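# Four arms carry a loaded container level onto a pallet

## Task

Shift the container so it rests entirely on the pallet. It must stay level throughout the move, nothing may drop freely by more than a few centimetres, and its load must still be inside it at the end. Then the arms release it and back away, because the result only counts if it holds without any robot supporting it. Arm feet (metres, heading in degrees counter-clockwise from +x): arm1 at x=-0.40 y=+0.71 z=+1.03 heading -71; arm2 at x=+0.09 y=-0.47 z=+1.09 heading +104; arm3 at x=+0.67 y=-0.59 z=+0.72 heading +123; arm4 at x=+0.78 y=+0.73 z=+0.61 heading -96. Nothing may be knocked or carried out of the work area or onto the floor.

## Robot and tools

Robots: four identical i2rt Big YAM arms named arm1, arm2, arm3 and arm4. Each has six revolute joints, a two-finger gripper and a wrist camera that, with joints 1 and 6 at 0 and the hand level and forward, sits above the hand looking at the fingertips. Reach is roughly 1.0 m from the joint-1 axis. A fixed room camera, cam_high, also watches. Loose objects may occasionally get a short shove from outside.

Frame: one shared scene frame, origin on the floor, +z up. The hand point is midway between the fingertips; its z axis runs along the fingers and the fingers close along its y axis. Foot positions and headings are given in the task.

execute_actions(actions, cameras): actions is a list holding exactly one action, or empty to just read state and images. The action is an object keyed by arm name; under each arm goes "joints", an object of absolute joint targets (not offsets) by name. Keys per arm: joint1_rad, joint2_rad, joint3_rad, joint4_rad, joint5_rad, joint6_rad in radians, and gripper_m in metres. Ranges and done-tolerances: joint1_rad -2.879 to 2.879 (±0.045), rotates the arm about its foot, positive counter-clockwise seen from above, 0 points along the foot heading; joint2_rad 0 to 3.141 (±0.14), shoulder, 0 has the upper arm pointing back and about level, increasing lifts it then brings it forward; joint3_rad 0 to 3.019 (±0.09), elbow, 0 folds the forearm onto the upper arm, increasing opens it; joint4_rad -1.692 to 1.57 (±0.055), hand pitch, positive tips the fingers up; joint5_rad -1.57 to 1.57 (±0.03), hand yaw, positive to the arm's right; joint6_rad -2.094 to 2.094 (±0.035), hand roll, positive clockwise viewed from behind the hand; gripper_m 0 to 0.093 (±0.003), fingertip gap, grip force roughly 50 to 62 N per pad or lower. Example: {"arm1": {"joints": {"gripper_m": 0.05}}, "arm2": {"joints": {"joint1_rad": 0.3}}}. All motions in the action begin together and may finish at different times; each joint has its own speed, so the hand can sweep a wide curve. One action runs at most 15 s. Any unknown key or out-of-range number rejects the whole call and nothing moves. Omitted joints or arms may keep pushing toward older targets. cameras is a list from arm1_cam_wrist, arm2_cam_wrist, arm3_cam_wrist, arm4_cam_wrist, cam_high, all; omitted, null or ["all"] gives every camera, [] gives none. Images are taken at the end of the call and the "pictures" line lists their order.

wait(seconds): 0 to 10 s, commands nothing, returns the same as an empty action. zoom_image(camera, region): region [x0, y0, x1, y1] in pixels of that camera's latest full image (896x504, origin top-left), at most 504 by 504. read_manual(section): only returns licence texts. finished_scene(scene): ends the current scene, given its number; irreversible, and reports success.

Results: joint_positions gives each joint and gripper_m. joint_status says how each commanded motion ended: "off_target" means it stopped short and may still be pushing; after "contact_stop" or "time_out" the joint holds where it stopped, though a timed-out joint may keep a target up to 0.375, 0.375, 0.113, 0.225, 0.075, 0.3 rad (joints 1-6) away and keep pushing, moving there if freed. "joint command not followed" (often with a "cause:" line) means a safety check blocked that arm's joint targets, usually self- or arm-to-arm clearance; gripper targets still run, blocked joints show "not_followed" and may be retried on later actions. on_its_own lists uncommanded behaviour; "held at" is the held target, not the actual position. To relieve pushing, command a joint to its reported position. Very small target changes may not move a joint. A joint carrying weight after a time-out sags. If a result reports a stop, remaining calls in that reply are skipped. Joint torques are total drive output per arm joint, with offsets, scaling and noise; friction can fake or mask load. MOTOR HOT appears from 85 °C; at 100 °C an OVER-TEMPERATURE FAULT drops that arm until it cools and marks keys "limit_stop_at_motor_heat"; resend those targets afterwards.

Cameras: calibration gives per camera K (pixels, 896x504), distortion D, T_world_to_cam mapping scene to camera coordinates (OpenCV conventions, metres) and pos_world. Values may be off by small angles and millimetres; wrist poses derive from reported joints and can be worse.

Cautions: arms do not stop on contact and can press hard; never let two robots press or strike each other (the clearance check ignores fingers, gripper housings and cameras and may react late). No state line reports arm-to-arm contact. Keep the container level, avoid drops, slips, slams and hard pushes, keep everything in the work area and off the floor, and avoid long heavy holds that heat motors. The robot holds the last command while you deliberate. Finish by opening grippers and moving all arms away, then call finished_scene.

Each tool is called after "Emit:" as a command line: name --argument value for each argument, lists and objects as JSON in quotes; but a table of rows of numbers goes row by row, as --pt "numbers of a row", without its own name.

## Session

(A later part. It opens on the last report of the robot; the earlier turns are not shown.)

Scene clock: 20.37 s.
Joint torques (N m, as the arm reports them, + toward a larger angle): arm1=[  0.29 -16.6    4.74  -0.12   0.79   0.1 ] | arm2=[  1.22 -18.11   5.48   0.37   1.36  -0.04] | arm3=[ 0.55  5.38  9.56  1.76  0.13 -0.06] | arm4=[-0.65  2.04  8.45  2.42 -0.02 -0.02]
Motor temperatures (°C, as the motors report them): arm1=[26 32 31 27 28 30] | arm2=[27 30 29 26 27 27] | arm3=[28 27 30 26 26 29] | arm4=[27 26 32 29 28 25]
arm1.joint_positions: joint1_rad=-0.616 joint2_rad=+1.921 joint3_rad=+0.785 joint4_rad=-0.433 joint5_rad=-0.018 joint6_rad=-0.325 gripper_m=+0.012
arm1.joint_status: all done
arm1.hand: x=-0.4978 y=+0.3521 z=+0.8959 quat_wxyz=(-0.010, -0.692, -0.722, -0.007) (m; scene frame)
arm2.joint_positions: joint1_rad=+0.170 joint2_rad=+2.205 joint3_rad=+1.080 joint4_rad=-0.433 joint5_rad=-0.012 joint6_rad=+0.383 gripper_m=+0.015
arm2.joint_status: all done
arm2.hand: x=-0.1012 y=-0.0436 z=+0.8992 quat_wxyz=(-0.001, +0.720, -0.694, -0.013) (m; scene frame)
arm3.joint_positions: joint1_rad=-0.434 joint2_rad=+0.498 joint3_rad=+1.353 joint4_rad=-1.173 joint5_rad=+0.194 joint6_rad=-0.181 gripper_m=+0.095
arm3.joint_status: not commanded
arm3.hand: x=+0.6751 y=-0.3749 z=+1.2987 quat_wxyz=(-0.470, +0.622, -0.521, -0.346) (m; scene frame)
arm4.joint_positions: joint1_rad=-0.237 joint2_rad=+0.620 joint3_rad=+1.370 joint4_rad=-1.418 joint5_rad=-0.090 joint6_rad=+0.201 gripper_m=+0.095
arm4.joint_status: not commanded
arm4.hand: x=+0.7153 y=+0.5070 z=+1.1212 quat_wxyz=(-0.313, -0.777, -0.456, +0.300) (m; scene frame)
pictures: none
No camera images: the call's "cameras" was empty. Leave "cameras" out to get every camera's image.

Emit:
execute_actions --actions '[{"arm1":{"joints":{"joint1_rad":-0.202,"joint2_rad":1.84,"joint3_rad":0.77,"joint4_rad":-0.415,"joint6_rad":0.105}},"arm2":{"joints":{"joint1_rad":-0.142,"joint2_rad":2.095,"joint3_rad":0.975,"joint4_rad":-0.368,"joint6_rad":0.04}}}]' --cameras '["cam_high"]'

Scene clock: 21.93 s.
Joint torques (N m, as the arm reports them, + toward a larger angle): arm1=[ -0.23 -16.27   3.94  -0.17   0.89   0.11] | arm2=[  1.62 -16.51   4.74   0.58   1.8    0.04] | arm3=[ 0.22  5.65  9.49  1.91  0.09 -0.11] | arm4=[-0.54  2.08  8.47  2.42 -0.02 -0.04]
Motor temperatures (°C, as the motors report them): arm1=[26 32 31 27 28 30] | arm2=[27 30 29 26 27 27] | arm3=[28 27 30 26 26 29] | arm4=[27 26 32 29 28 25]
arm1.joint_positions: joint1_rad=-0.198 joint2_rad=+1.901 joint3_rad=+0.754 joint4_rad=-0.414 joint5_rad=-0.019 joint6_rad=+0.086 gripper_m=+0.012
arm1.joint_status: all done
arm1.hand: x=-0.3428 y=+0.3502 z=+0.8990 quat_wxyz=(-0.011, -0.689, -0.724, -0.008) (m; scene frame)
arm2.joint_positions: joint1_rad=-0.161 joint2_rad=+2.157 joint3_rad=+0.957 joint4_rad=-0.366 joint5_rad=-0.024 joint6_rad=+0.046 gripper_m=+0.015
arm2.joint_status: all done
arm2.hand: x=+0.0497 y=-0.0454 z=+0.9008 quat_wxyz=(+0.003, +0.721, -0.692, -0.015) (m; scene frame)
arm3.joint_positions: joint1_rad=-0.434 joint2_rad=+0.498 joint3_rad=+1.353 joint4_rad=-1.173 joint5_rad=+0.194 joint6_rad=-0.181 gripper_m=+0.095
arm3.joint_status: not commanded
arm3.hand: x=+0.6751 y=-0.3749 z=+1.2987 quat_wxyz=(-0.470, +0.622, -0.521, -0.346) (m; scene frame)
arm4.joint_positions: joint1_rad=-0.237 joint2_rad=+0.620 joint3_rad=+1.370 joint4_rad=-1.418 joint5_rad=-0.090 joint6_rad=+0.201 gripper_m=+0.095
arm4.joint_status: not commanded
arm4.hand: x=+0.7153 y=+0.5070 z=+1.1212 quat_wxyz=(-0.313, -0.777, -0.456, +0.300) (m; scene frame)
pictures: cam_high
Images, in order (width x height): cam_high 896x504.

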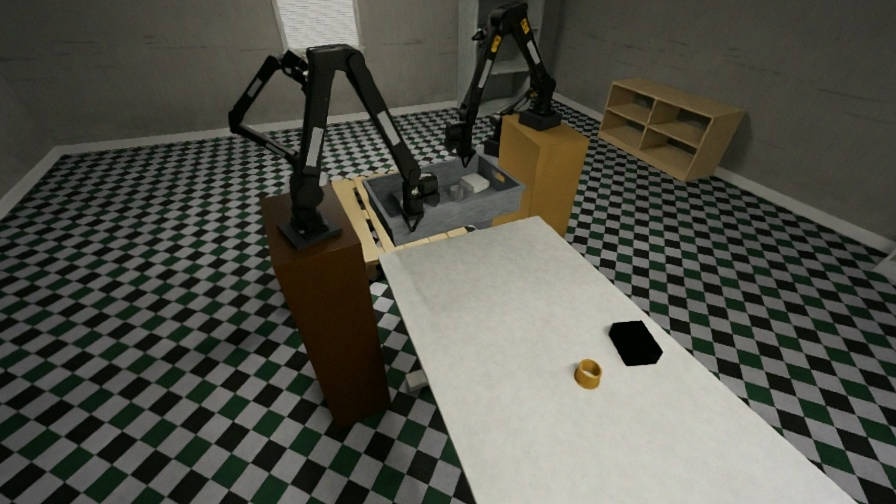

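Emit:
execute_actions --actions '[{"arm1":{"joints":{"joint1_rad":0.13,"joint2_rad":1.90,"joint3_rad":0.895,"joint4_rad":-0.485,"joint6_rad":0.445}},"arm2":{"joints":{"joint1_rad":-0.442,"joint2_rad":2.105,"joint3_rad":1.005,"joint4_rad":-0.378,"joint6_rad":-0.25}}}]' --cameras '[]'

Scene clock: 23.60 s.
Joint torques (N m, as the arm reports them, + toward a larger angle): arm1=[ -0.49 -15.68   6.12  -0.49   0.88   0.06] | arm2=[  1.14 -15.91   5.84   1.05   1.98   0.  ] | arm3=[-0.19  5.93  9.34  1.95  0.12 -0.09] | arm4=[-0.92  2.72  8.48  2.43 -0.03 -0.02]
Motor temperatures (°C, as the motors report them): arm1=[26 32 31 27 28 30] | arm2=[27 30 29 26 27 27] | arm3=[28 27 31 26 26 29] | arm4=[27 26 32 29 28 25]
arm1.joint_positions: joint1_rad=+0.138 joint2_rad=+1.936 joint3_rad=+0.860 joint4_rad=-0.474 joint5_rad=-0.018 joint6_rad=+0.431 gripper_m=+0.012
arm1.joint_status: all done
arm1.hand: x=-0.2081 y=+0.3536 z=+0.9052 quat_wxyz=(-0.014, -0.692, -0.721, -0.009) (m; scene frame)
arm2.joint_positions: joint1_rad=-0.456 joint2_rad=+2.157 joint3_rad=+0.973 joint4_rad=-0.387 joint5_rad=-0.028 joint6_rad=-0.240 gripper_m=+0.015
arm2.joint_status: all done
arm2.hand: x=+0.1753 y=-0.0474 z=+0.9028 quat_wxyz=(+0.003, +0.718, -0.696, -0.017) (m; scene frame)
arm3.joint_positions: joint1_rad=-0.434 joint2_rad=+0.498 joint3_rad=+1.353 joint4_rad=-1.173 joint5_rad=+0.194 joint6_rad=-0.181 gripper_m=+0.095
arm3.joint_status: not commanded
arm3.hand: x=+0.6751 y=-0.3749 z=+1.2987 quat_wxyz=(-0.470, +0.622, -0.521, -0.346) (m; scene frame)
arm4.joint_positions: joint1_rad=-0.237 joint2_rad=+0.620 joint3_rad=+1.370 joint4_rad=-1.418 joint5_rad=-0.090 joint6_rad=+0.201 gripper_m=+0.095
arm4.joint_status: not commanded
arm4.hand: x=+0.7153 y=+0.5070 z=+1.1212 quat_wxyz=(-0.313, -0.777, -0.456, +0.300) (m; scene frame)
pictures: none
No camera images: the call's "cameras" was empty. Leave "cameras" out to get every camera's image.

Emit:
execute_actions --actions '[{"arm1":{"joints":{"joint1_rad":0.35,"joint2_rad":2.118,"joint3_rad":1.107,"joint4_rad":-0.485,"joint6_rad":0.665}},"arm2":{"joints":{"joint1_rad":-0.692,"joint2_rad":2.28,"joint3_rad":1.17,"joint4_rad":-0.362,"joint6_rad":-0.50}}}]' --cameras '[]'

Scene clock: 25.37 s.
Joint torques (N m, as the arm reports them, + toward a larger angle): arm1=[ -0.65 -19.45   4.51  -0.72   0.74   0.1 ] | arm2=[  1.09 -17.92   5.86   1.44   1.84   0.01] | arm3=[ 0.28  5.64  9.44  1.82  0.11 -0.06] | arm4=[-0.81  2.16  8.64  2.46 -0.05 -0.01]
Motor temperatures (°C, as the motors report them): arm1=[26 32 31 27 28 30] | arm2=[27 30 29 26 28 27] | arm3=[28 27 31 26 26 29] | arm4=[27 26 32 29 28 25]
arm1.joint_positions: joint1_rad=+0.359 joint2_rad=+2.172 joint3_rad=+1.091 joint4_rad=-0.468 joint5_rad=-0.015 joint6_rad=+0.649 gripper_m=+0.012
arm1.joint_status: all done
arm1.hand: x=-0.0886 y=+0.3498 z=+0.8497 quat_wxyz=(-0.013, -0.691, -0.723, -0.010) (m; scene frame)
arm2.joint_positions: joint1_rad=-0.705 joint2_rad=+2.339 joint3_rad=+1.135 joint4_rad=-0.381 joint5_rad=-0.026 joint6_rad=-0.491 gripper_m=+0.015
arm2.joint_status: all done
arm2.hand: x=+0.2930 y=-0.0495 z=+0.8468 quat_wxyz=(+0.007, +0.719, -0.695, -0.015) (m; scene frame)
arm3.joint_positions: joint1_rad=-0.434 joint2_rad=+0.498 joint3_rad=+1.353 joint4_rad=-1.173 joint5_rad=+0.194 joint6_rad=-0.181 gripper_m=+0.095
arm3.joint_status: not commanded
arm3.hand: x=+0.6751 y=-0.3749 z=+1.2987 quat_wxyz=(-0.470, +0.622, -0.521, -0.346) (m; scene frame)
arm4.joint_positions: joint1_rad=-0.237 joint2_rad=+0.620 joint3_rad=+1.370 joint4_rad=-1.418 joint5_rad=-0.090 joint6_rad=+0.201 gripper_m=+0.095
arm4.joint_status: not commanded
arm4.hand: x=+0.7153 y=+0.5070 z=+1.1212 quat_wxyz=(-0.313, -0.777, -0.456, +0.300) (m; scene frame)
pictures: none
No camera images: the call's "cameras" was empty. Leave "cameras" out to get every camera's image.

Emit:
execute_actions --actions '[{"arm1":{"joints":{"joint1_rad":0.512,"joint2_rad":2.365,"joint3_rad":1.415,"joint4_rad":-0.54,"joint6_rad":0.83}},"arm2":{"joints":{"joint1_rad":-0.862,"joint2_rad":2.492,"joint3_rad":1.425,"joint4_rad":-0.385,"joint6_rad":-0.673}},"arm3":{"joints":{"joint2_rad":1.37,"joint3_rad":0.88,"joint4_rad":-1.057,"joint5_rad":0,"joint6_rad":-0.83,"gripper_m":0.06}},"arm4":{"joints":{"joint1_rad":0.0,"joint2_rad":1.43,"joint3_rad":1.31,"joint4_rad":-1.42,"joint5_rad":0,"joint6_rad":0.715,"gripper_m":0.06}}}]' --cameras '["cam_high"]'

Scene clock: 27.37 s.
Joint torques (N m, as the arm reports them, + toward a larger angle): arm1=[ -0.64 -22.77   5.83  -1.03   0.78  -0.04] | arm2=[  1.66 -19.84   6.81   1.76   1.59  -0.11] | arm3=[ 0.33 -5.35 10.83  0.51 -0.22 -0.25] | arm4=[ -0.42 -12.73   8.94   0.89   0.21   0.16]
Motor temperatures (°C, as the motors report them): arm1=[26 32 31 27 28 30] | arm2=[27 30 29 26 28 27] | arm3=[28 27 31 26 26 29] | arm4=[27 26 32 29 28 25]
arm1.joint_positions: joint1_rad=+0.521 joint2_rad=+2.424 joint3_rad=+1.387 joint4_rad=-0.515 joint5_rad=-0.015 joint6_rad=+0.827 gripper_m=+0.012
arm1.joint_status: all done
arm1.hand: x=+0.0225 y=+0.3558 z=+0.7826 quat_wxyz=(-0.011, -0.697, -0.717, -0.012) (m; scene frame)
arm2.joint_positions: joint1_rad=-0.881 joint2_rad=+2.553 joint3_rad=+1.378 joint4_rad=-0.412 joint5_rad=-0.020 joint6_rad=-0.652 gripper_m=+0.015
arm2.joint_status: all done
arm2.hand: x=+0.3942 y=-0.0501 z=+0.7793 quat_wxyz=(+0.005, +0.714, -0.700, -0.014) (m; scene frame)
arm3.joint_positions: joint1_rad=-0.434 joint2_rad=+1.352 joint3_rad=+0.851 joint4_rad=-1.066 joint5_rad=+0.004 joint6_rad=-0.816 gripper_m=+0.060
arm3.joint_status: all done
arm3.hand: x=+0.6206 y=-0.2473 z=+0.7999 quat_wxyz=(+0.004, +0.953, -0.303, +0.000) (m; scene frame)
arm4.joint_positions: joint1_rad=-0.007 joint2_rad=+1.430 joint3_rad=+1.296 joint4_rad=-1.418 joint5_rad=-0.003 joint6_rad=+0.700 gripper_m=+0.060
arm4.joint_status: all done
arm4.hand: x=+0.7299 y=+0.3101 z=+0.8230 quat_wxyz=(-0.006, -0.930, -0.367, -0.001) (m; scene frame)
pictures: cam_high
Images, in order (width x height): cam_high 896x504.

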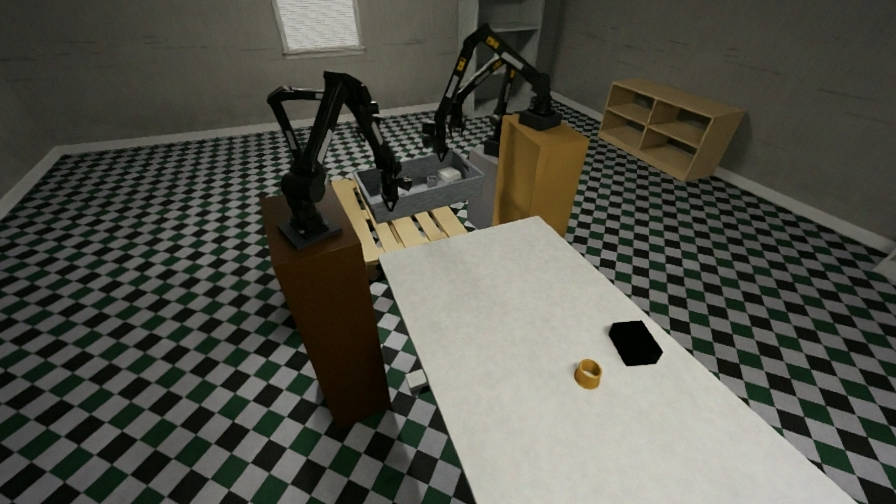

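Emit:
execute_actions --actions '[{"arm1":{"joints":{"joint1_rad":0.612,"joint2_rad":2.65,"joint3_rad":1.807,"joint4_rad":-0.66,"joint6_rad":0.925}},"arm2":{"joints":{"joint1_rad":-0.995,"joint2_rad":2.755,"joint3_rad":1.80,"joint4_rad":-0.472,"joint6_rad":-0.81}}}]' --cameras '["cam_high","arm3_cam_wrist","arm4_cam_wrist"]'

Scene clock: 29.93 s.
Joint torques (N m, as the arm reports them, + toward a larger angle): arm1=[ -0.08 -24.88   8.39  -1.73   0.4   -0.05] | arm2=[  0.75 -22.16   9.08   1.69   1.77  -0.31] | arm3=[ 0.82 -5.17 10.81  0.39 -0.25 -0.25] | arm4=[  0.2  -13.22   8.85   0.8    0.23   0.18]
Motor temperatures (°C, as the motors report them): arm1=[26 32 31 27 28 30] | arm2=[27 30 30 26 28 27] | arm3=[28 27 31 26 26 29] | arm4=[27 26 32 29 28 25]
arm1.joint_positions: joint1_rad=+0.615 joint2_rad=+2.707 joint3_rad=+1.755 joint4_rad=-0.617 joint5_rad=-0.007 joint6_rad=+0.924 gripper_m=+0.012
arm1.joint_status: all done
arm1.hand: x=+0.1070 y=+0.3575 z=+0.7008 quat_wxyz=(-0.002, -0.698, -0.716, -0.007) (m; scene frame)
arm2.joint_positions: joint1_rad=-1.000 joint2_rad=+2.828 joint3_rad=+1.728 joint4_rad=-0.498 joint5_rad=-0.025 joint6_rad=-0.769 gripper_m=+0.016
arm2.joint_status: joint6_rad time_out (moved -0.117 of -0.158); the others done
arm2.on_its_own: joint6_rad reads -0.769 and still pushes toward -0.810 since a time_out
arm2.hand: x=+0.4760 y=-0.0494 z=+0.6896 quat_wxyz=(+0.010, +0.713, -0.701, -0.018) (m; scene frame)
arm3.joint_positions: joint1_rad=-0.434 joint2_rad=+1.352 joint3_rad=+0.851 joint4_rad=-1.066 joint5_rad=+0.004 joint6_rad=-0.816 gripper_m=+0.060
arm3.joint_status: not commanded
arm3.hand: x=+0.6206 y=-0.2473 z=+0.7999 quat_wxyz=(+0.004, +0.953, -0.303, +0.000) (m; scene frame)
arm4.joint_positions: joint1_rad=-0.007 joint2_rad=+1.430 joint3_rad=+1.296 joint4_rad=-1.418 joint5_rad=-0.003 joint6_rad=+0.700 gripper_m=+0.060
arm4.joint_status: not commanded
arm4.hand: x=+0.7299 y=+0.3101 z=+0.8230 quat_wxyz=(-0.006, -0.930, -0.367, -0.001) (m; scene frame)
pictures: arm3_cam_wrist, arm4_cam_wrist, cam_high
camera_calibration (this result's frames):
arm3_cam_wrist: T_world_to_cam=[[0.593343, 0.804948, -0.00156779, -0.165189], [0.644005, -0.473539, 0.600848, -0.993944], [0.482909, -0.357519, -0.799362, 0.376618], [0, 0, 0, 1]] pos_world=[0.556246, -0.203054, 0.898004]
arm4_cam_wrist: T_world_to_cam=[[-0.689955, 0.723828, 0.00594852, 0.270072], [0.593786, 0.56126, 0.576546, -1.07623], [0.413981, 0.401323, -0.817043, 0.366313], [0, 0, 0, 1]] pos_world=[0.673741, 0.26155, 0.918183]
Images, in order (width x height): arm3_cam_wrist 896x504, arm4_cam_wrist 896x504, cam_high 896x504.

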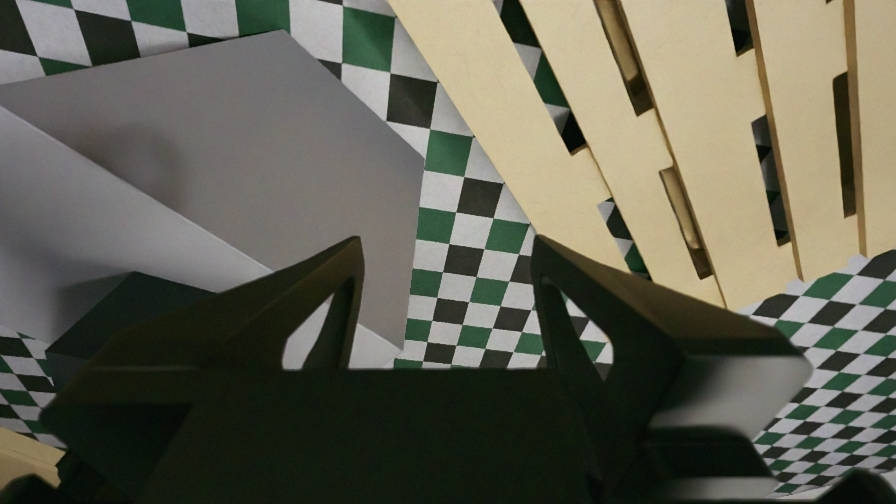

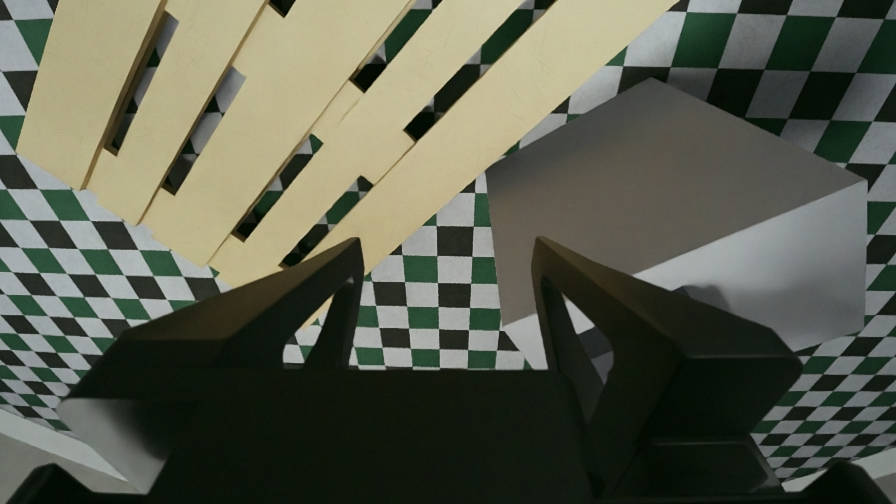

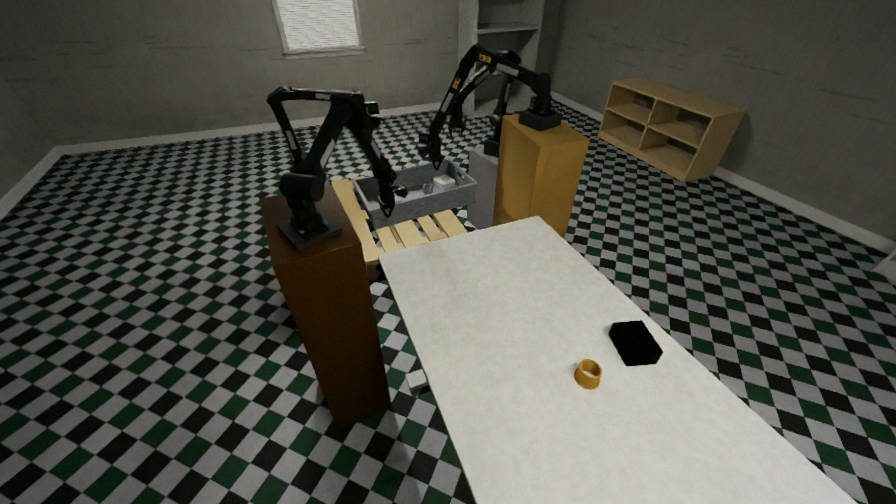

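Emit:
execute_actions --actions '[{"arm2":{"joints":{"joint3_rad":1.825,"joint6_rad":-0.78}},"arm3":{"joints":{"joint1_rad":0.2335,"joint2_rad":1.735,"joint3_rad":1.34,"joint4_rad":-1.145,"joint6_rad":-0.775}},"arm4":{"joints":{"joint1_rad":-0.795,"joint2_rad":1.515,"joint3_rad":1.385,"joint4_rad":-1.428,"joint6_rad":0.645}}}]' --cameras '["cam_high","arm3_cam_wrist","arm4_cam_wrist"]'

Scene clock: 33.37 s.
Joint torques (N m, as the arm reports them, + toward a larger angle): arm1=[ -0.12 -24.89   8.29  -1.72   0.66   0.04] | arm2=[  0.73 -22.26   9.88   1.99   1.6    0.05] | arm3=[-0.14 -9.74  8.64 -0.12 -0.11 -0.1 ] | arm4=[ -0.65 -13.55  10.66   0.74   0.05  -0.18]
Motor temperatures (°C, as the motors report them): arm1=[26 33 32 27 28 30] | arm2=[27 31 30 26 28 27] | arm3=[28 27 31 26 26 29] | arm4=[27 27 33 29 28 25]
arm1.joint_positions: joint1_rad=+0.615 joint2_rad=+2.707 joint3_rad=+1.756 joint4_rad=-0.617 joint5_rad=-0.013 joint6_rad=+0.915 gripper_m=+0.012
arm1.joint_status: not commanded
arm1.hand: x=+0.1083 y=+0.3579 z=+0.7012 quat_wxyz=(-0.002, -0.695, -0.719, -0.010) (m; scene frame)
arm2.joint_positions: joint1_rad=-1.000 joint2_rad=+2.828 joint3_rad=+1.743 joint4_rad=-0.504 joint5_rad=-0.021 joint6_rad=-0.774 gripper_m=+0.016
arm2.joint_status: all done
arm2.hand: x=+0.4819 y=-0.0449 z=+0.6923 quat_wxyz=(+0.005, +0.715, -0.699, -0.016) (m; scene frame)
arm3.joint_positions: joint1_rad=-0.358 joint2_rad=+1.458 joint3_rad=+0.928 joint4_rad=-1.114 joint5_rad=+0.002 joint6_rad=-0.799 gripper_m=+0.060
arm3.joint_status: joint1_rad time_out (moved +0.077 of +0.668); joint2_rad time_out (moved +0.107 of +0.383); joint3_rad time_out (moved +0.077 of +0.489); the others done
arm3.on_its_own: joint1_rad is held at -0.366, not at your +0.234, since a time_out; joint2_rad is held at +1.438, not at your +1.735, since a time_out; joint3_rad is held at +0.933, not at your +1.340, since a time_out
arm3.hand: x=+0.5910 y=-0.2362 z=+0.7902 quat_wxyz=(+0.038, +0.961, -0.274, +0.017) (m; scene frame)
arm4.joint_positions: joint1_rad=-0.797 joint2_rad=+1.507 joint3_rad=+1.346 joint4_rad=-1.424 joint5_rad=+0.000 joint6_rad=+0.659 gripper_m=+0.060
arm4.joint_status: all done
arm4.hand: x=+0.4331 y=+0.4575 z=+0.8104 quat_wxyz=(+0.009, -1.000, +0.000, -0.008) (m; scene frame)
pictures: arm3_cam_wrist, arm4_cam_wrist, cam_high
joint command not followed: on one or more control steps a check withheld the commanded joint targets of the arm3 arm, and it was not sent them on those steps.
cause: the commanded joint targets would bring a part of the robot too close to another arm (this arm's wrist (the part past joint 4) and the other arm's forearm (the part past joint 3)); next, command targets that bring no part of the robot closer to that arm.
camera_calibration (this result's frames):
arm3_cam_wrist: T_world_to_cam=[[0.544383, 0.836871, -0.0573872, -0.0760149], [0.662301, -0.386825, 0.641657, -0.986407], [0.514786, -0.387315, -0.764841, 0.334031], [0, 0, 0, 1]] pos_world=[0.522725, -0.188577, 0.884053]
arm4_cam_wrist: T_world_to_cam=[[-0.0119172, 0.99932, 0.0348964, -0.4845], [0.806154, -0.0110452, 0.591603, -0.817764], [0.591586, 0.0351822, -0.805474, 0.501014], [0, 0, 0, 1]] pos_world=[0.357076, 0.457512, 0.904252]
Images, in order (width x height): arm3_cam_wrist 896x504, arm4_cam_wrist 896x504, cam_high 896x504.

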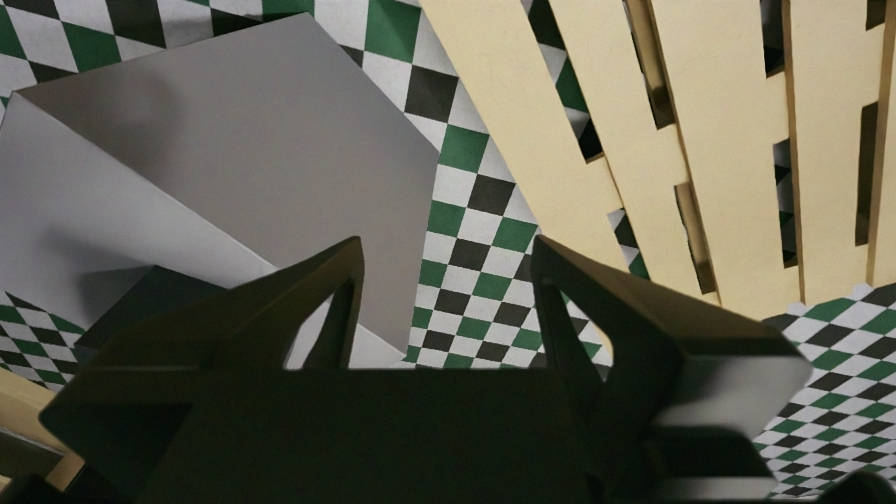

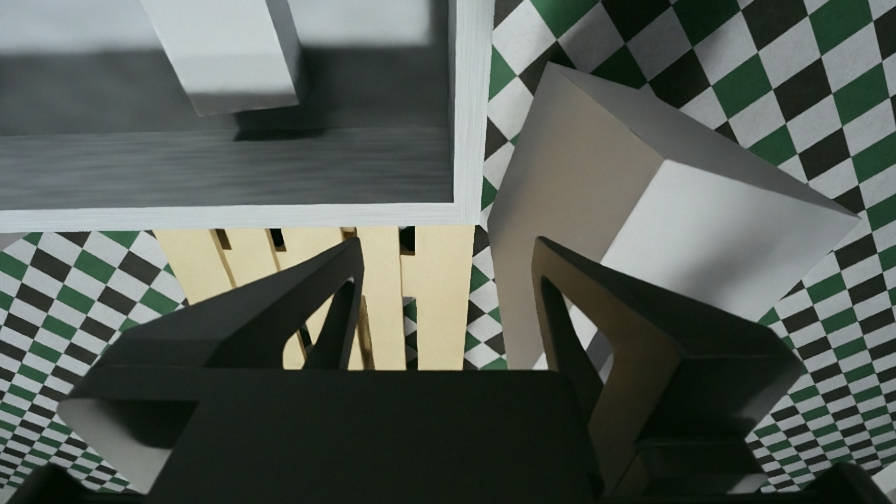

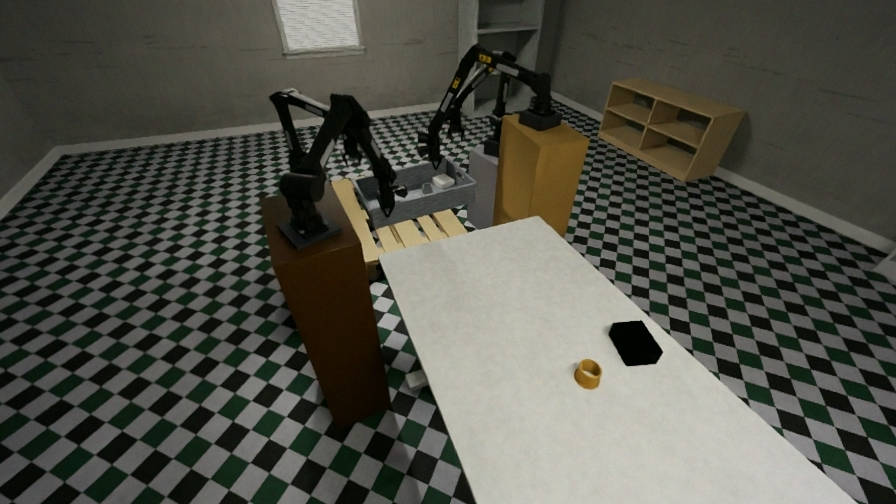

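Emit:
execute_actions --actions '[{"arm3":{"joints":{"joint1_rad":-0.2,"joint2_rad":1.33,"joint3_rad":0.685,"joint4_rad":-0.90}},"arm4":{"joints":{"joint1_rad":-0.878,"joint2_rad":1.59,"joint3_rad":1.375,"joint4_rad":-1.33,"joint6_rad":0.575}}}]' --cameras '["arm4_cam_wrist"]'

Emit:
execute_actions --actions '[{"arm3":{"joints":{"joint1_rad":0.2335}}}]' --cameras '["arm3_cam_wrist"]'

Scene clock: 34.83 s.
Joint torques (N m, as the arm reports them, + toward a larger angle): arm1=[ -0.11 -24.92   8.3   -1.74   0.66   0.04] | arm2=[  0.71 -22.27   9.88   1.98   1.6    0.04] | arm3=[ 0.7  -5.27  8.68  0.9  -0.06 -0.07] | arm4=[ -0.44 -14.85   9.86   1.21   0.05  -0.15]
Motor temperatures (°C, as the motors report them): arm1=[26 33 32 27 28 30] | arm2=[27 31 30 26 29 27] | arm3=[28 27 31 26 26 29] | arm4=[27 27 33 29 28 25]
arm1.joint_positions: joint1_rad=+0.615 joint2_rad=+2.707 joint3_rad=+1.756 joint4_rad=-0.617 joint5_rad=-0.013 joint6_rad=+0.915 gripper_m=+0.012
arm1.joint_status: not commanded
arm1.hand: x=+0.1083 y=+0.3579 z=+0.7012 quat_wxyz=(-0.002, -0.695, -0.719, -0.010) (m; scene frame)
arm2.joint_positions: joint1_rad=-1.000 joint2_rad=+2.828 joint3_rad=+1.743 joint4_rad=-0.504 joint5_rad=-0.021 joint6_rad=-0.774 gripper_m=+0.016
arm2.joint_status: not commanded
arm2.hand: x=+0.4819 y=-0.0449 z=+0.6923 quat_wxyz=(+0.005, +0.715, -0.699, -0.016) (m; scene frame)
arm3.joint_positions: joint1_rad=-0.194 joint2_rad=+1.328 joint3_rad=+0.674 joint4_rad=-0.918 joint5_rad=+0.002 joint6_rad=-0.799 gripper_m=+0.060
arm3.joint_status: all done
arm3.hand: x=+0.5564 y=-0.3080 z=+0.7515 quat_wxyz=(+0.006, +0.981, -0.195, -0.001) (m; scene frame)
arm4.joint_positions: joint1_rad=-0.882 joint2_rad=+1.583 joint3_rad=+1.346 joint4_rad=-1.338 joint5_rad=+0.000 joint6_rad=+0.590 gripper_m=+0.060
arm4.joint_status: all done
arm4.hand: x=+0.3905 y=+0.4741 z=+0.7773 quat_wxyz=(+0.006, -1.000, +0.007, -0.005) (m; scene frame)
pictures: arm4_cam_wrist
camera_calibration (this result's frames):
arm4_cam_wrist: T_world_to_cam=[[0.00315162, 0.99957, 0.0291419, -0.50197], [0.810171, -0.019635, 0.585865, -0.756688], [0.586185, 0.0217635, -0.809885, 0.510865], [0, 0, 0, 1]] pos_world=[0.315167, 0.475778, 0.871687]
Images, in order (width x height): arm4_cam_wrist 896x504.

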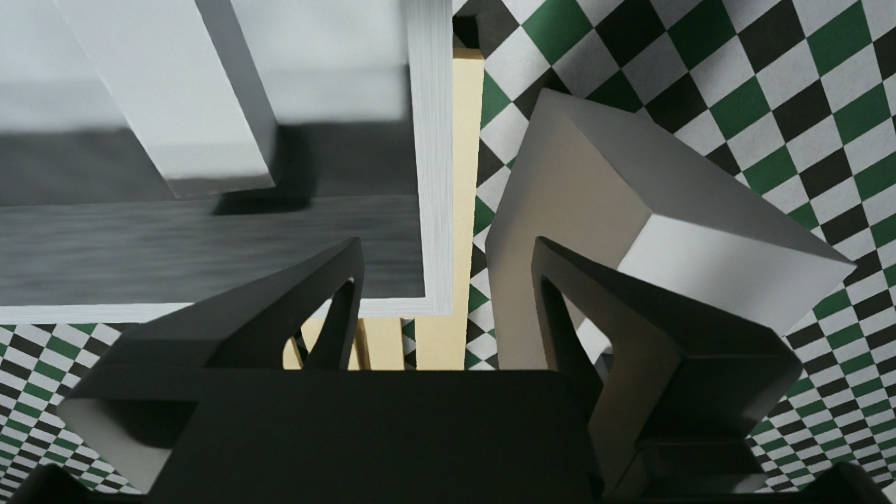

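Scene clock: 35.90 s.
Joint torques (N m, as the arm reports them, + toward a larger angle): arm1=[ -0.08 -24.91   8.28  -1.73   0.66   0.03] | arm2=[  0.65 -22.26   9.87   2.01   1.6    0.05] | arm3=[ 1.37 -4.96  8.77  0.72 -0.06 -0.08] | arm4=[ -0.4  -14.88   9.94   1.35   0.04  -0.13]
Motor temperatures (°C, as the motors report them): arm1=[26 34 32 27 28 30] | arm2=[27 31 31 26 29 27] | arm3=[28 27 31 26 26 29] | arm4=[27 27 33 29 28 25]
arm1.joint_positions: joint1_rad=+0.615 joint2_rad=+2.707 joint3_rad=+1.756 joint4_rad=-0.617 joint5_rad=-0.013 joint6_rad=+0.915 gripper_m=+0.012
arm1.joint_status: not commanded
arm1.hand: x=+0.1083 y=+0.3579 z=+0.7012 quat_wxyz=(-0.002, -0.695, -0.719, -0.010) (m; scene frame)
arm2.joint_positions: joint1_rad=-1.000 joint2_rad=+2.828 joint3_rad=+1.743 joint4_rad=-0.504 joint5_rad=-0.021 joint6_rad=-0.774 gripper_m=+0.016
arm2.joint_status: not commanded
arm2.hand: x=+0.4819 y=-0.0449 z=+0.6923 quat_wxyz=(+0.005, +0.715, -0.699, -0.016) (m; scene frame)
arm3.joint_positions: joint1_rad=+0.230 joint2_rad=+1.328 joint3_rad=+0.674 joint4_rad=-0.917 joint5_rad=+0.002 joint6_rad=-0.799 gripper_m=+0.060
arm3.joint_status: all done
arm3.hand: x=+0.4511 y=-0.3778 z=+0.7529 quat_wxyz=(+0.005, +1.000, +0.016, -0.003) (m; scene frame)
arm4.joint_positions: joint1_rad=-0.882 joint2_rad=+1.583 joint3_rad=+1.346 joint4_rad=-1.338 joint5_rad=+0.000 joint6_rad=+0.590 gripper_m=+0.060
arm4.joint_status: not commanded
arm4.hand: x=+0.3905 y=+0.4741 z=+0.7773 quat_wxyz=(+0.006, -1.000, +0.007, -0.005) (m; scene frame)
pictures: arm3_cam_wrist
camera_calibration (this result's frames):
arm3_cam_wrist: T_world_to_cam=[[-0.0121511, 0.999918, -0.00414861, 0.389029], [0.803637, 0.0122345, 0.594995, -0.802447], [0.594996, 0.00389585, -0.803719, 0.4636], [0, 0, 0, 1]] pos_world=[0.373762, -0.380986, 0.851669]
Images, in order (width x height): arm3_cam_wrist 896x504.

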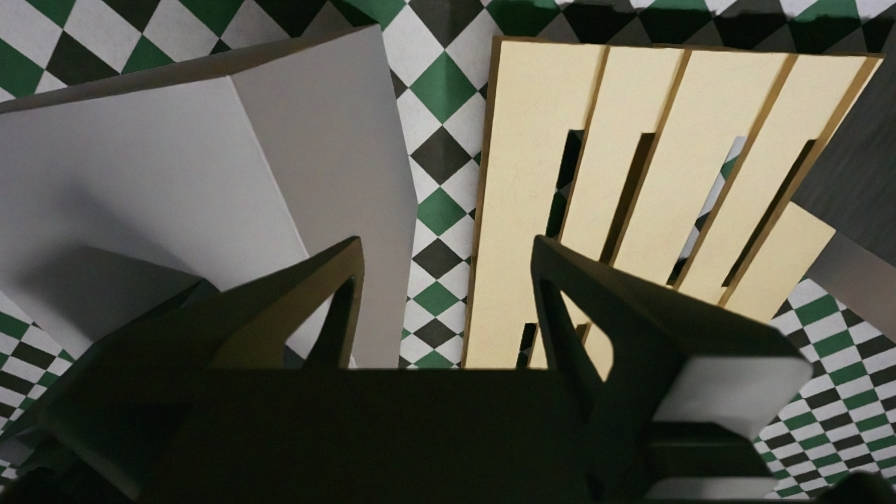

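Emit:
execute_actions --actions '[{"arm3":{"joints":{"joint2_rad":1.79,"joint3_rad":1.29,"joint4_rad":-1.05,"joint6_rad":-0.77}},"arm4":{"joints":{"joint1_rad":-0.852,"joint2_rad":1.64,"joint3_rad":1.13,"joint4_rad":-1.05,"joint6_rad":0.625}}}]'

Scene clock: 37.63 s.
Joint torques (N m, as the arm reports them, + toward a larger angle): arm1=[ -0.11 -24.79   8.28  -1.71   0.66   0.04] | arm2=[  0.7  -22.36   9.86   1.97   1.6    0.04] | arm3=[  0.67 -12.45  11.07  -0.37  -0.1    0.08] | arm4=[ -0.14 -15.67   7.97   1.26   0.05   0.17]
Motor temperatures (°C, as the motors report them): arm1=[26 34 32 27 28 30] | arm2=[27 31 31 26 29 27] | arm3=[28 27 31 26 26 29] | arm4=[27 27 33 29 28 25]
arm1.joint_positions: joint1_rad=+0.615 joint2_rad=+2.707 joint3_rad=+1.756 joint4_rad=-0.617 joint5_rad=-0.013 joint6_rad=+0.915 gripper_m=+0.012
arm1.joint_status: not commanded
arm1.hand: x=+0.1083 y=+0.3579 z=+0.7012 quat_wxyz=(-0.002, -0.695, -0.719, -0.010) (m; scene frame)
arm2.joint_positions: joint1_rad=-1.000 joint2_rad=+2.828 joint3_rad=+1.743 joint4_rad=-0.504 joint5_rad=-0.021 joint6_rad=-0.774 gripper_m=+0.016
arm2.joint_status: not commanded
arm2.hand: x=+0.4819 y=-0.0449 z=+0.6923 quat_wxyz=(+0.005, +0.715, -0.699, -0.016) (m; scene frame)
arm3.joint_positions: joint1_rad=+0.230 joint2_rad=+1.778 joint3_rad=+1.258 joint4_rad=-1.035 joint5_rad=+0.002 joint6_rad=-0.783 gripper_m=+0.060
arm3.joint_status: all done
arm3.hand: x=+0.3061 y=-0.2378 z=+0.7675 quat_wxyz=(+0.000, +1.000, +0.008, -0.008) (m; scene frame)
arm4.joint_positions: joint1_rad=-0.860 joint2_rad=+1.636 joint3_rad=+1.116 joint4_rad=-1.058 joint5_rad=+0.000 joint6_rad=+0.610 gripper_m=+0.060
arm4.joint_status: all done
arm4.hand: x=+0.4134 y=+0.4780 z=+0.6735 quat_wxyz=(+0.006, -1.000, +0.006, -0.005) (m; scene frame)
pictures: arm1_cam_wrist, arm2_cam_wrist, arm3_cam_wrist, arm4_cam_wrist, cam_high
camera_calibration (this result's frames):
arm1_cam_wrist: T_world_to_cam=[[-0.999214, -0.0358442, -0.0169452, 0.127932], [-0.0388911, 0.803015, 0.594688, -0.697223], [-0.00770881, 0.594879, -0.803778, 0.474332], [0, 0, 0, 1]] pos_world=[0.104372, 0.282296, 0.798056]
arm2_cam_wrist: T_world_to_cam=[[0.999235, 0.0210743, -0.0329447, -0.459115], [0.0360847, -0.821619, 0.568894, -0.443962], [-0.0150789, -0.569647, -0.821751, 0.672382], [0, 0, 0, 1]] pos_world=[0.484923, 0.0279288, 0.789972]
arm3_cam_wrist: T_world_to_cam=[[0.00330717, 0.999975, 0.00632439, 0.234588], [0.810129, -0.00638687, 0.586217, -0.696045], [0.586243, 0.00318485, -0.810129, 0.568444], [0, 0, 0, 1]] pos_world=[0.229864, -0.240838, 0.867063]
arm4_cam_wrist: T_world_to_cam=[[0.00160365, 0.999552, 0.0298705, -0.502789], [0.80967, -0.0188284, 0.586584, -0.715019], [0.586884, 0.0232446, -0.809338, 0.41197], [0, 0, 0, 1]] pos_world=[0.337958, 0.479525, 0.76786]
Images, in order (width x height): arm1_cam_wrist 896x504, arm2_cam_wrist 896x504, arm3_cam_wrist 896x504, arm4_cam_wrist 896x504, cam_high 896x504.

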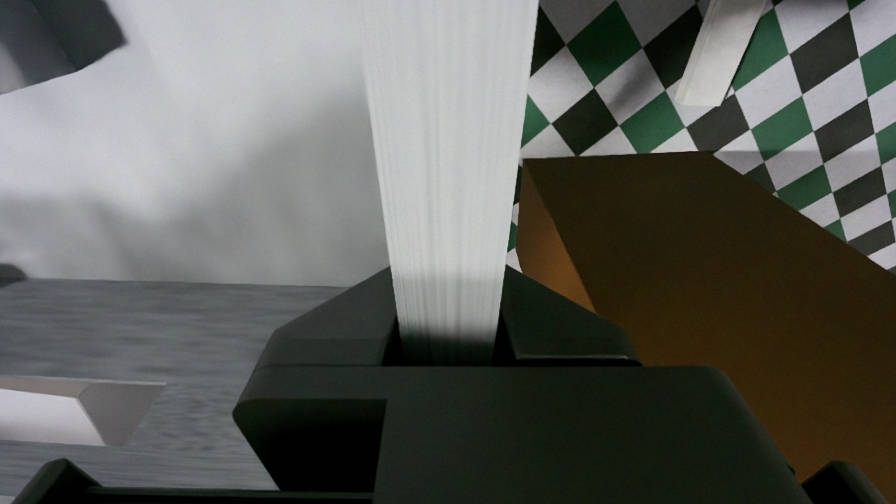

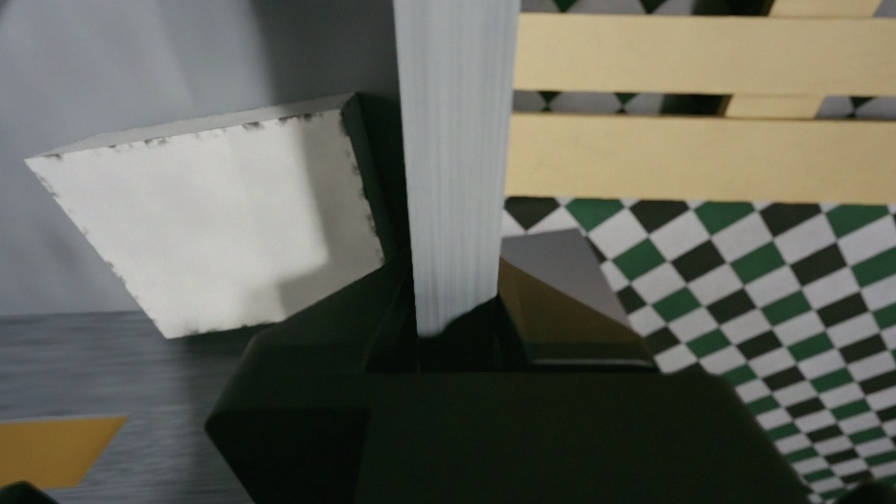

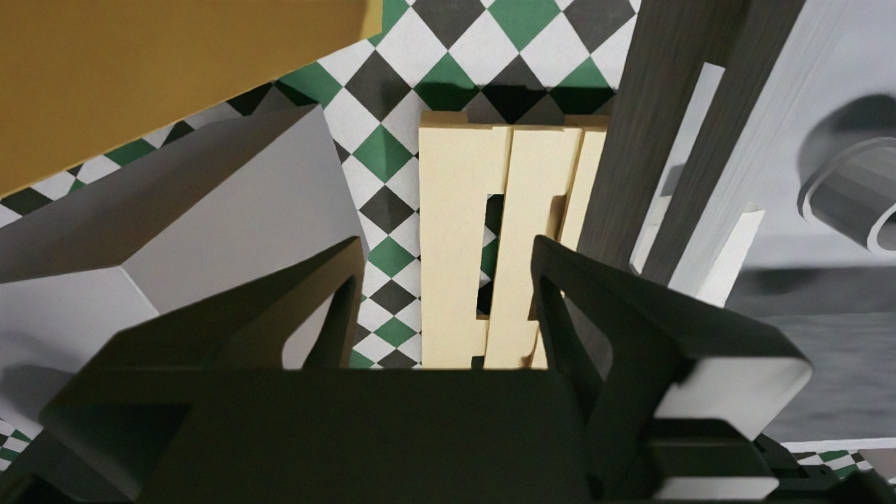

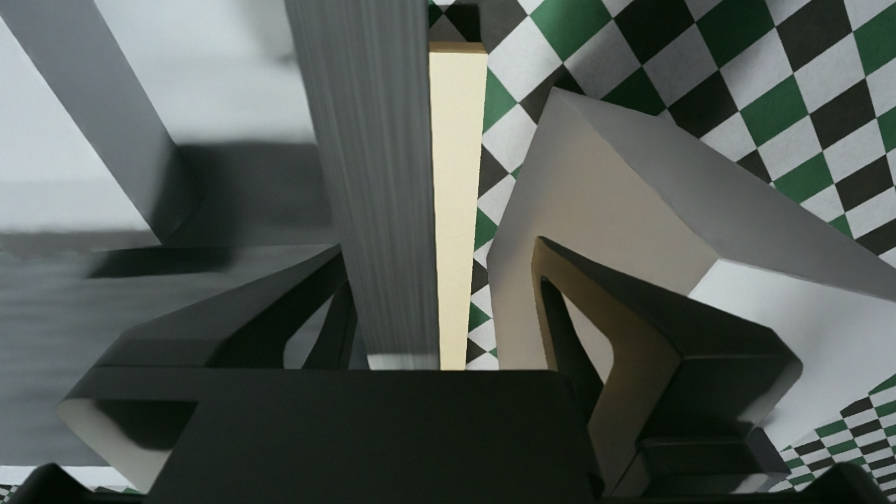

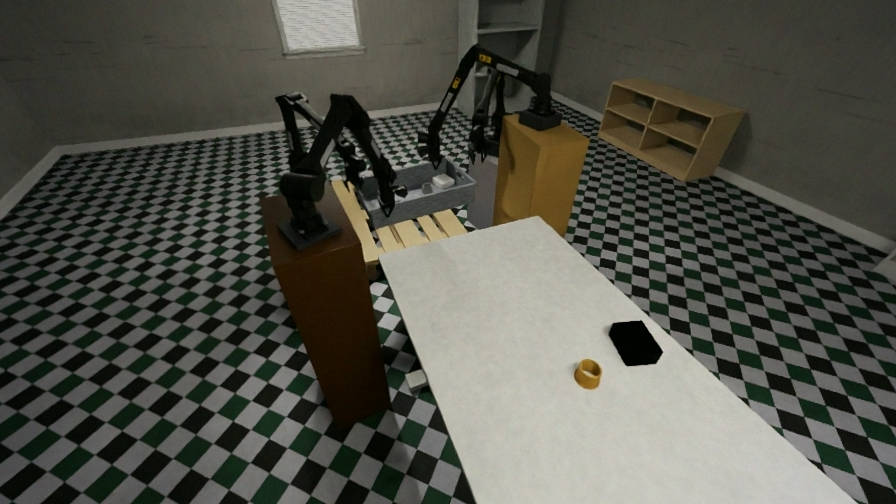

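Emit:
execute_actions --actions '[{"arm3":{"joints":{"joint1_rad":0.2,"joint2_rad":2.115,"joint3_rad":1.855,"joint4_rad":-1.295,"joint6_rad":-0.81}},"arm4":{"joints":{"joint1_rad":-0.825,"joint6_rad":0.65}}}]' --cameras '["arm3_cam_wrist","arm4_cam_wrist"]'

Scene clock: 39.57 s.
Joint torques (N m, as the arm reports them, + toward a larger angle): arm1=[ -0.73 -24.97   7.93  -1.5    0.83  -0.08] | arm2=[  0.67 -22.59   9.18   2.14   1.55   0.01] | arm3=[ -0.04 -18.97  11.57   0.46   0.21  -0.24] | arm4=[ -0.29 -14.76   7.88   1.26   0.07   0.15]
Motor temperatures (°C, as the motors report them): arm1=[26 34 32 27 28 30] | arm2=[27 32 31 26 29 27] | arm3=[28 28 32 26 26 29] | arm4=[27 27 33 29 28 25]
arm1.joint_positions: joint1_rad=+0.624 joint2_rad=+2.707 joint3_rad=+1.761 joint4_rad=-0.623 joint5_rad=-0.016 joint6_rad=+0.926 gripper_m=+0.012
arm1.joint_status: not commanded
arm1.hand: x=+0.1125 y=+0.3626 z=+0.7022 quat_wxyz=(-0.001, -0.696, -0.718, -0.012) (m; scene frame)
arm2.joint_positions: joint1_rad=-1.000 joint2_rad=+2.830 joint3_rad=+1.754 joint4_rad=-0.507 joint5_rad=-0.020 joint6_rad=-0.771 gripper_m=+0.016
arm2.joint_status: not commanded
arm2.hand: x=+0.4851 y=-0.0414 z=+0.6932 quat_wxyz=(+0.002, +0.714, -0.700, -0.015) (m; scene frame)
arm3.joint_positions: joint1_rad=+0.210 joint2_rad=+2.112 joint3_rad=+1.826 joint4_rad=-1.307 joint5_rad=-0.004 joint6_rad=-0.796 gripper_m=+0.060
arm3.joint_status: all done
arm3.hand: x=+0.2179 y=-0.1355 z=+0.7819 quat_wxyz=(+0.015, +1.000, +0.004, +0.003) (m; scene frame)
arm4.joint_positions: joint1_rad=-0.832 joint2_rad=+1.636 joint3_rad=+1.116 joint4_rad=-1.058 joint5_rad=+0.000 joint6_rad=+0.635 gripper_m=+0.060
arm4.joint_status: all done
arm4.hand: x=+0.4204 y=+0.4679 z=+0.6735 quat_wxyz=(+0.006, -1.000, +0.005, -0.005) (m; scene frame)
pictures: arm3_cam_wrist, arm4_cam_wrist
camera_calibration (this result's frames):
arm3_cam_wrist: T_world_to_cam=[[0.0107086, 0.999651, -0.0241397, 0.154723], [0.796137, 0.00608317, 0.605086, -0.642338], [0.605022, -0.0256981, -0.795794, 0.612225], [0, 0, 0, 1]] pos_world=[0.139322, -0.135029, 0.87961]
arm4_cam_wrist: T_world_to_cam=[[-0.00144689, 0.999549, 0.0299882, -0.491465], [0.809758, -0.0164249, 0.586534, -0.722047], [0.586762, 0.0251318, -0.809369, 0.407189], [0, 0, 0, 1]] pos_world=[0.345049, 0.46915, 0.767809]
Images, in order (width x height): arm3_cam_wrist 896x504, arm4_cam_wrist 896x504.

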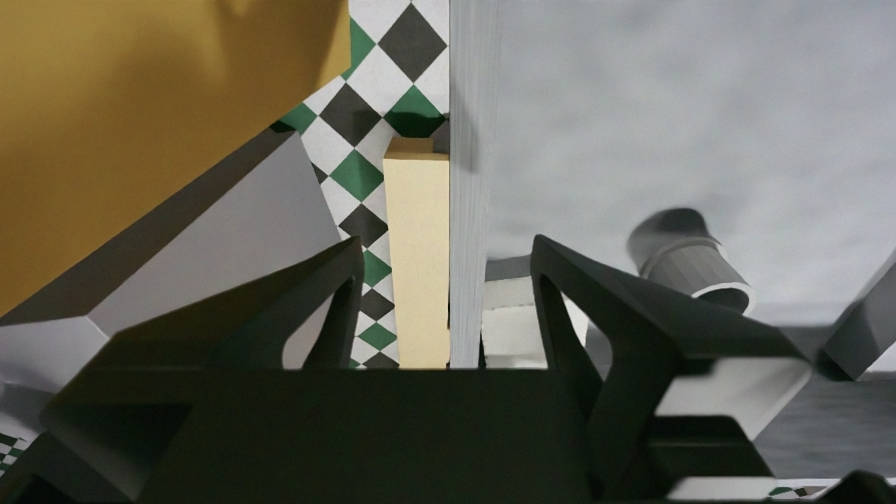

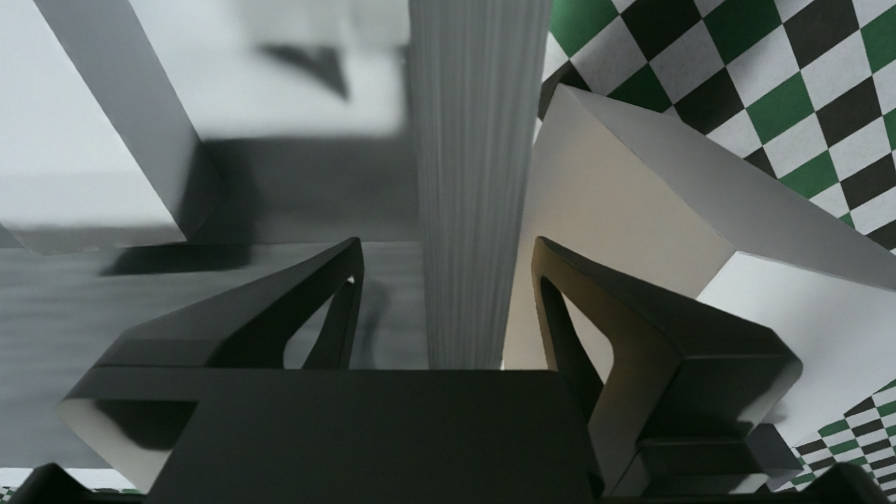

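Emit:
execute_actions --actions '[{"arm3":{"joints":{"joint1_rad":0.19,"joint2_rad":2.225,"joint3_rad":1.76,"joint4_rad":-1.085}},"arm4":{"joints":{"gripper_m":0}}}]' --cameras '["arm3_cam_wrist","arm4_cam_wrist"]'

Scene clock: 41.07 s.
Joint torques (N m, as the arm reports them, + toward a larger angle): arm1=[ -0.42 -24.88   7.84  -1.45   0.92  -0.03] | arm2=[  0.94 -22.57   9.13   2.29   1.67   0.02] | arm3=[ -0.34 -19.71   9.79   0.74   0.2   -0.22] | arm4=[  0.2  -14.89   8.02   0.92   0.38   0.2 ]
Motor temperatures (°C, as the motors report them): arm1=[26 34 33 27 28 30] | arm2=[27 32 31 26 29 27] | arm3=[28 28 32 26 26 29] | arm4=[27 27 33 29 28 25]
arm1.joint_positions: joint1_rad=+0.619 joint2_rad=+2.707 joint3_rad=+1.762 joint4_rad=-0.624 joint5_rad=-0.018 joint6_rad=+0.922 gripper_m=+0.012
arm1.joint_status: not commanded
arm1.hand: x=+0.1115 y=+0.3599 z=+0.7025 quat_wxyz=(-0.001, -0.696, -0.718, -0.013) (m; scene frame)
arm2.joint_positions: joint1_rad=-1.003 joint2_rad=+2.834 joint3_rad=+1.754 joint4_rad=-0.510 joint5_rad=-0.023 joint6_rad=-0.772 gripper_m=+0.016
arm2.joint_status: not commanded
arm2.hand: x=+0.4840 y=-0.0440 z=+0.6913 quat_wxyz=(+0.006, +0.713, -0.701, -0.017) (m; scene frame)
arm3.joint_positions: joint1_rad=+0.202 joint2_rad=+2.226 joint3_rad=+1.746 joint4_rad=-1.102 joint5_rad=-0.003 joint6_rad=-0.796 gripper_m=+0.060
arm3.joint_status: all done
arm3.hand: x=+0.2164 y=-0.1287 z=+0.6822 quat_wxyz=(+0.011, +1.000, +0.001, +0.000) (m; scene frame)
arm4.joint_positions: joint1_rad=-0.835 joint2_rad=+1.636 joint3_rad=+1.115 joint4_rad=-1.051 joint5_rad=-0.007 joint6_rad=+0.629 gripper_m=+0.015
arm4.joint_status: gripper_m off_target (ended at +0.015, target +0.000)
arm4.hand: x=+0.4193 y=+0.4673 z=+0.6731 quat_wxyz=(+0.002, -1.000, +0.003, -0.005) (m; scene frame)
pictures: arm3_cam_wrist, arm4_cam_wrist
camera_calibration (this result's frames):
arm3_cam_wrist: T_world_to_cam=[[0.0183131, 0.999697, -0.016425, 0.138561], [0.800446, -0.00481521, 0.599385, -0.579294], [0.599125, -0.024124, -0.800292, 0.538601], [0, 0, 0, 1]] pos_world=[0.138467, -0.128315, 0.780534]
arm4_cam_wrist: T_world_to_cam=[[-0.00441002, 0.999774, 0.0208092, -0.483536], [0.810335, -0.00862055, 0.585903, -0.724364], [0.58595, 0.0194463, -0.810114, 0.411056], [0, 0, 0, 1]] pos_world=[0.343988, 0.469189, 0.767471]
Images, in order (width x height): arm3_cam_wrist 896x504, arm4_cam_wrist 896x504.

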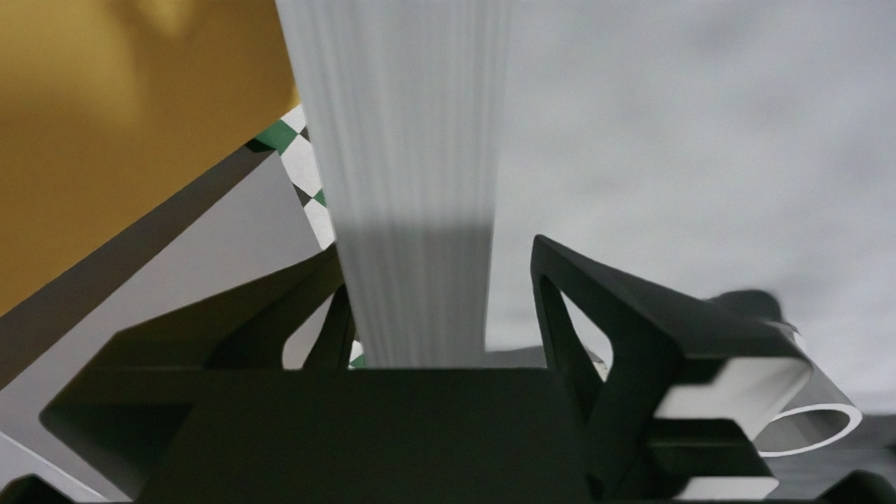

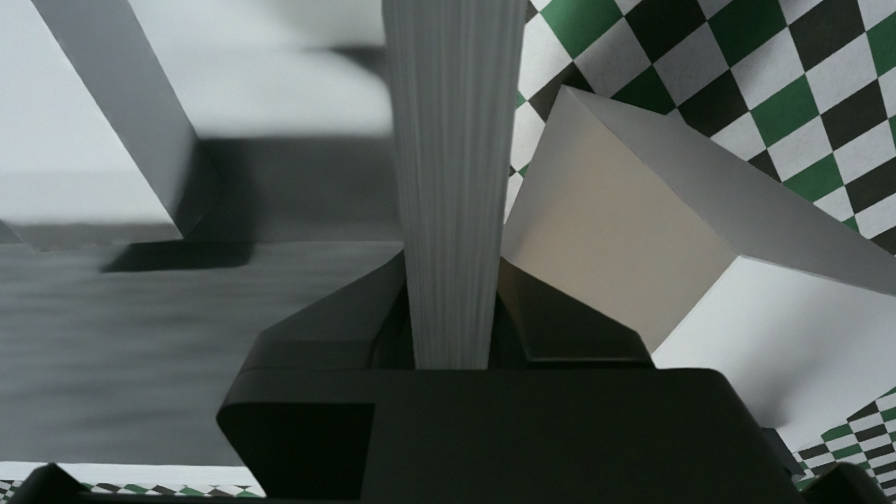

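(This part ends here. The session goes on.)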